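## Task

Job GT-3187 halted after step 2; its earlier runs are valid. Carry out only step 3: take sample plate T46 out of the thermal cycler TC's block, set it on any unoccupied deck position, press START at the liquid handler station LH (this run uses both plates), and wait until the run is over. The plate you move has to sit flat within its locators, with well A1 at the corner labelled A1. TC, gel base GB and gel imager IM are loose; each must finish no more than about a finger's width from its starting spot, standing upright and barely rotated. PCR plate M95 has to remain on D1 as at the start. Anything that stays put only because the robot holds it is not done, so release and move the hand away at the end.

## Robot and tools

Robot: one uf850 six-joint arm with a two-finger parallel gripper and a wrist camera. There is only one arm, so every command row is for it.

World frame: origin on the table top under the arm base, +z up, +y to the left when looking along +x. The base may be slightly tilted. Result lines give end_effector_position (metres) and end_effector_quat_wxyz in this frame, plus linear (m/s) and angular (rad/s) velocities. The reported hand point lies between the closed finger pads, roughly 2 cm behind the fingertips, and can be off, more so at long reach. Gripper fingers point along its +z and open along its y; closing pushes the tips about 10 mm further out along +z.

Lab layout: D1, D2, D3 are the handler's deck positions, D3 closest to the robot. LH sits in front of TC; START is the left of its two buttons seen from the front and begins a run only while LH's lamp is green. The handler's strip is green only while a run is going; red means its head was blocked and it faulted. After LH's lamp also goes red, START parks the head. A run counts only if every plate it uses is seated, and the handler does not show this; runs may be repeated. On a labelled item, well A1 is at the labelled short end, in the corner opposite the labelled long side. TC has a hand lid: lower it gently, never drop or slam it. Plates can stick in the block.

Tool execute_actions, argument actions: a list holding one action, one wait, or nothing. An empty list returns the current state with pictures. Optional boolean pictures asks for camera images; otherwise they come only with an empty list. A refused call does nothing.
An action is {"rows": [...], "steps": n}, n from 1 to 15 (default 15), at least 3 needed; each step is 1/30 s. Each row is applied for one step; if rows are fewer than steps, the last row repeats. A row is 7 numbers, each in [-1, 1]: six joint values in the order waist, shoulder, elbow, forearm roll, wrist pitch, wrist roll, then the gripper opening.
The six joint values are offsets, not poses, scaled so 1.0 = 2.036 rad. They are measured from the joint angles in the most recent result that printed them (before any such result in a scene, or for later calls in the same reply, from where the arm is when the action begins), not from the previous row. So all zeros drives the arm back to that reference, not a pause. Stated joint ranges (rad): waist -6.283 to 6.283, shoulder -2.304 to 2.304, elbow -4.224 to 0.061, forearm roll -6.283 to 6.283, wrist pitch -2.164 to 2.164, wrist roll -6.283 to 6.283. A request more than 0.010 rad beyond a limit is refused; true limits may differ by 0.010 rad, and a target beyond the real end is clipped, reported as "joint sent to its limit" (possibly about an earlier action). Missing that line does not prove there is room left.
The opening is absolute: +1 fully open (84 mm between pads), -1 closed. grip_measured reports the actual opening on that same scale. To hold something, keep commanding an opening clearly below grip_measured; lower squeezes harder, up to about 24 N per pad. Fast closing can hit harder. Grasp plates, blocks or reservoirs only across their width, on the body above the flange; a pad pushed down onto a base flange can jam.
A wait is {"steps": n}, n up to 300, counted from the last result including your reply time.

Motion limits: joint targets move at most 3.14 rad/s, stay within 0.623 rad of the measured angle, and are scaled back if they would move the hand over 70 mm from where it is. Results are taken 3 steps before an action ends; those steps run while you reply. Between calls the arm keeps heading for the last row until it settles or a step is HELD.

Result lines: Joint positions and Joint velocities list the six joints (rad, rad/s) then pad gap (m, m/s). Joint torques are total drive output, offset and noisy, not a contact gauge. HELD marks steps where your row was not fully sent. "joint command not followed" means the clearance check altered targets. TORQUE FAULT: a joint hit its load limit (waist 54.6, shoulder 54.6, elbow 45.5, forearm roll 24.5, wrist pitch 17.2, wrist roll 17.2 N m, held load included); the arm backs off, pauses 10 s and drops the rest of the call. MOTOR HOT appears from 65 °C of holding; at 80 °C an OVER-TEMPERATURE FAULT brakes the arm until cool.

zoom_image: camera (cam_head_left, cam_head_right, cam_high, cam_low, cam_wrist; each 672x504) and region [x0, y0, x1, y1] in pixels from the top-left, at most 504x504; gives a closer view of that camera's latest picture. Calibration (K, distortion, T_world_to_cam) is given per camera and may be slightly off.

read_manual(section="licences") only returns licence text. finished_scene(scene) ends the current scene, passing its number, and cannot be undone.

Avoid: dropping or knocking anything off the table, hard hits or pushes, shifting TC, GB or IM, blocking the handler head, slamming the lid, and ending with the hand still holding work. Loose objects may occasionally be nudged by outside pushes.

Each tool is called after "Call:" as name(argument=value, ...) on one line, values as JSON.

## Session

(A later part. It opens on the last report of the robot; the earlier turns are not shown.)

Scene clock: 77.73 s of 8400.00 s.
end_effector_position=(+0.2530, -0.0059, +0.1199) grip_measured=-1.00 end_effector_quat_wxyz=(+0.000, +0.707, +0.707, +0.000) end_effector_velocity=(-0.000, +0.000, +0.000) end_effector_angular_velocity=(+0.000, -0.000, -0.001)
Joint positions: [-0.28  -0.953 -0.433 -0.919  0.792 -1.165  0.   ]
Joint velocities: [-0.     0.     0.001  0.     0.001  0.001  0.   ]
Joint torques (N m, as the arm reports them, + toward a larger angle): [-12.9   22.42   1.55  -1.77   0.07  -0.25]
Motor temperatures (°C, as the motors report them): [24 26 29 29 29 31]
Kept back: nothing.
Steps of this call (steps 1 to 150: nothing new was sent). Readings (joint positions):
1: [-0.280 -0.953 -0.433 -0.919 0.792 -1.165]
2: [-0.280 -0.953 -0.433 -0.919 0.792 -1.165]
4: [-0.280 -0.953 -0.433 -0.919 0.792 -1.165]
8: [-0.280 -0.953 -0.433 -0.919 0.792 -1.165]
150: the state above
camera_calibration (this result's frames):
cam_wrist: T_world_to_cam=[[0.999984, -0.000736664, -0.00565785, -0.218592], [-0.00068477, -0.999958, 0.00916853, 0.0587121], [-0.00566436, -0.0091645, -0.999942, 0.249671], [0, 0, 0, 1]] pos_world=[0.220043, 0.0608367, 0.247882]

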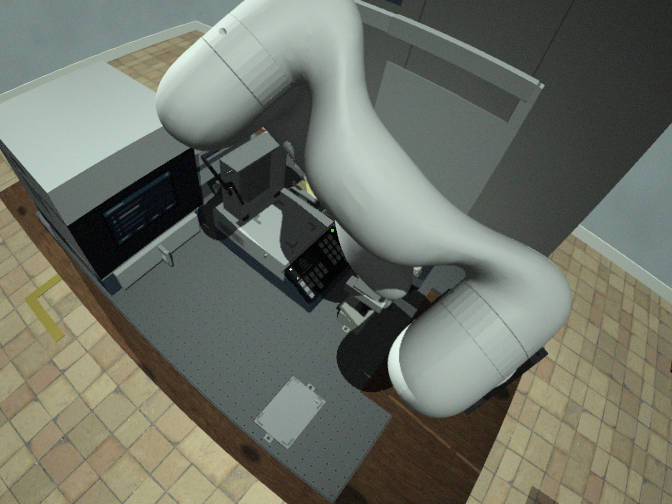

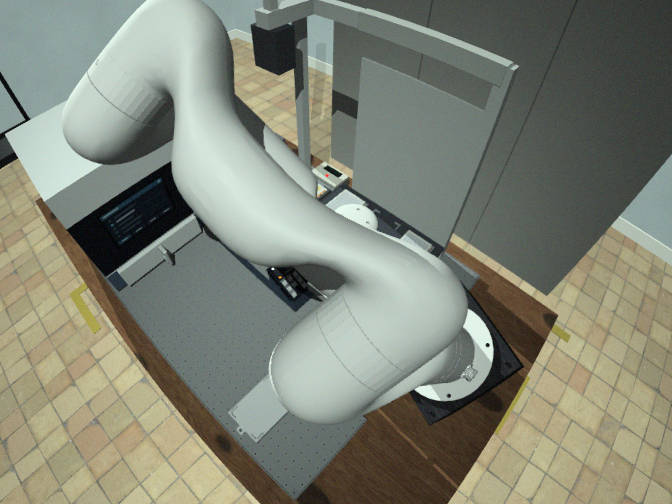

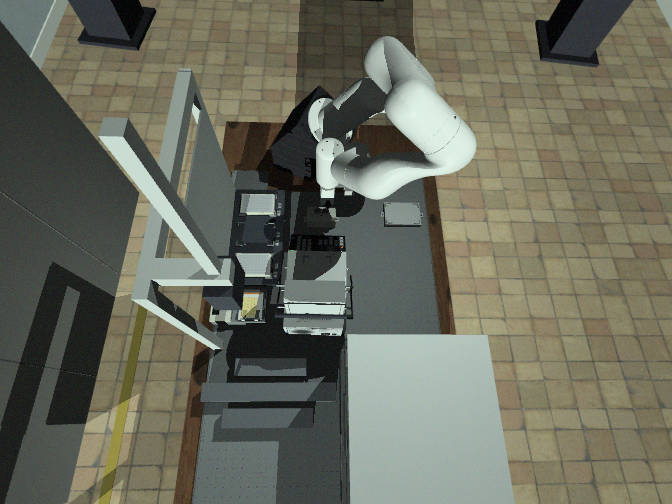

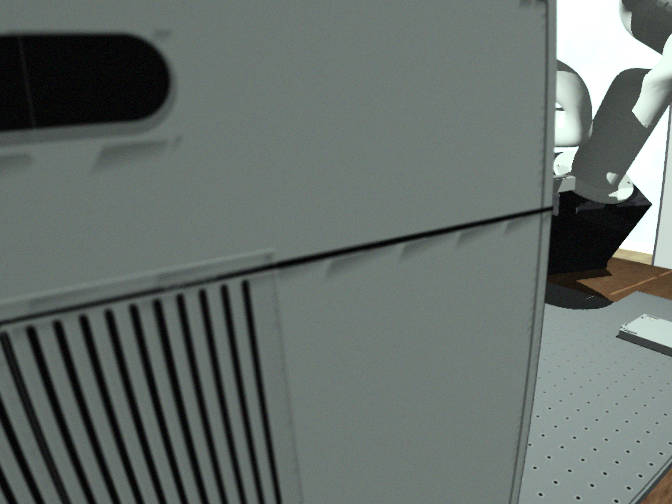

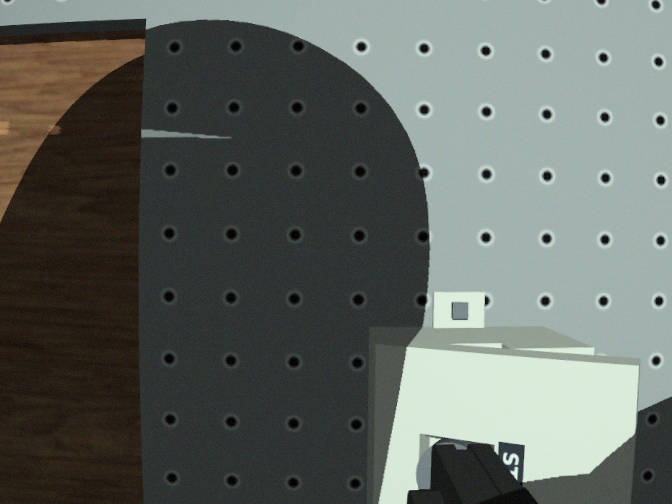

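Call:
execute_actions(actions=[{"rows": [[-0.007,0.008,0.005,-0.006,-0.005,0.0006,-1],[-0.014,0.017,0.010,-0.013,-0.010,0.0012,-1],[-0.021,0.025,0.014,-0.019,-0.015,0.0017,-1],[-0.028,0.033,0.019,-0.026,-0.020,0.0023,-1],[-0.035,0.042,0.024,-0.032,-0.025,0.0029,-1],[-0.042,0.050,0.029,-0.038,-0.030,0.0035,-1],[-0.049,0.059,0.033,-0.045,-0.035,0.0041,-1],[-0.056,0.067,0.038,-0.051,-0.041,0.0046,-1],[-0.063,0.075,0.043,-0.058,-0.046,0.0052,-1],[-0.07,0.0836,0.0478,-0.0639,-0.0507,0.0058,-1]], "steps": 15}])

Call:
execute_actions(actions=[{"steps": 15}])

Call:
finished_scene(scene=1)

Scene clock: 78.40 s of 8400.00 s.
end_effector_position=(+0.2471, -0.0064, +0.1592) grip_measured=-1.00 end_effector_quat_wxyz=(+0.004, +0.705, +0.709, -0.003) end_effector_velocity=(-0.033, -0.002, +0.142) end_effector_angular_velocity=(-0.053, +0.000, +0.022)
Joint positions: [-0.378 -0.836 -0.366 -1.009  0.721 -1.157  0.   ]
Joint velocities: [-0.365  0.438  0.25  -0.333 -0.262  0.03   0.   ]
Joint torques (N m, as the arm reports them, + toward a larger angle): [-10.84  19.03  -1.46   0.68  -0.43  -0.46]
Motor temperatures (°C, as the motors report them): [24 26 29 29 29 31]
Steps of this call (steps 1 to 8: nothing new was sent; steps 9 to 20: the first 12 steps of this action). Readings (joint positions):
9: [-0.280 -0.953 -0.433 -0.919 0.792 -1.165]
10: [-0.281 -0.952 -0.432 -0.920 0.791 -1.165]
12: [-0.289 -0.942 -0.426 -0.928 0.784 -1.164]
16: [-0.327 -0.897 -0.400 -0.962 0.758 -1.161]
20: the state above

Scene clock: 78.90 s of 8400.00 s.
end_effector_position=(+0.2421, -0.0066, +0.1759) grip_measured=-1.00 end_effector_quat_wxyz=(+0.006, +0.704, +0.710, -0.006) end_effector_velocity=(-0.000, -0.000, +0.002) end_effector_angular_velocity=(-0.001, -0.001, +0.001)
Joint positions: [-0.422 -0.783 -0.336 -1.049  0.689 -1.153  0.   ]
Joint velocities: [-0.004  0.005  0.002 -0.004 -0.003  0.     0.   ]
Joint torques (N m, as the arm reports them, + toward a larger angle): [-11.62  20.74  -0.83  -1.12  -0.48  -0.37]
Motor temperatures (°C, as the motors report them): [24 26 29 29 29 31]
Kept back: nothing.
Steps of this call (steps 1 to 3: the last 3 steps of your previous action; steps 4 to 15: the robot went on to your last target). Readings (joint positions):
1: [-0.389 -0.823 -0.358 -1.019 0.713 -1.156]
2: [-0.398 -0.812 -0.352 -1.027 0.707 -1.155]
4: [-0.409 -0.798 -0.344 -1.037 0.698 -1.154]
8: [-0.419 -0.787 -0.338 -1.046 0.691 -1.153]
15: the state above

The scene is finished: the task was done.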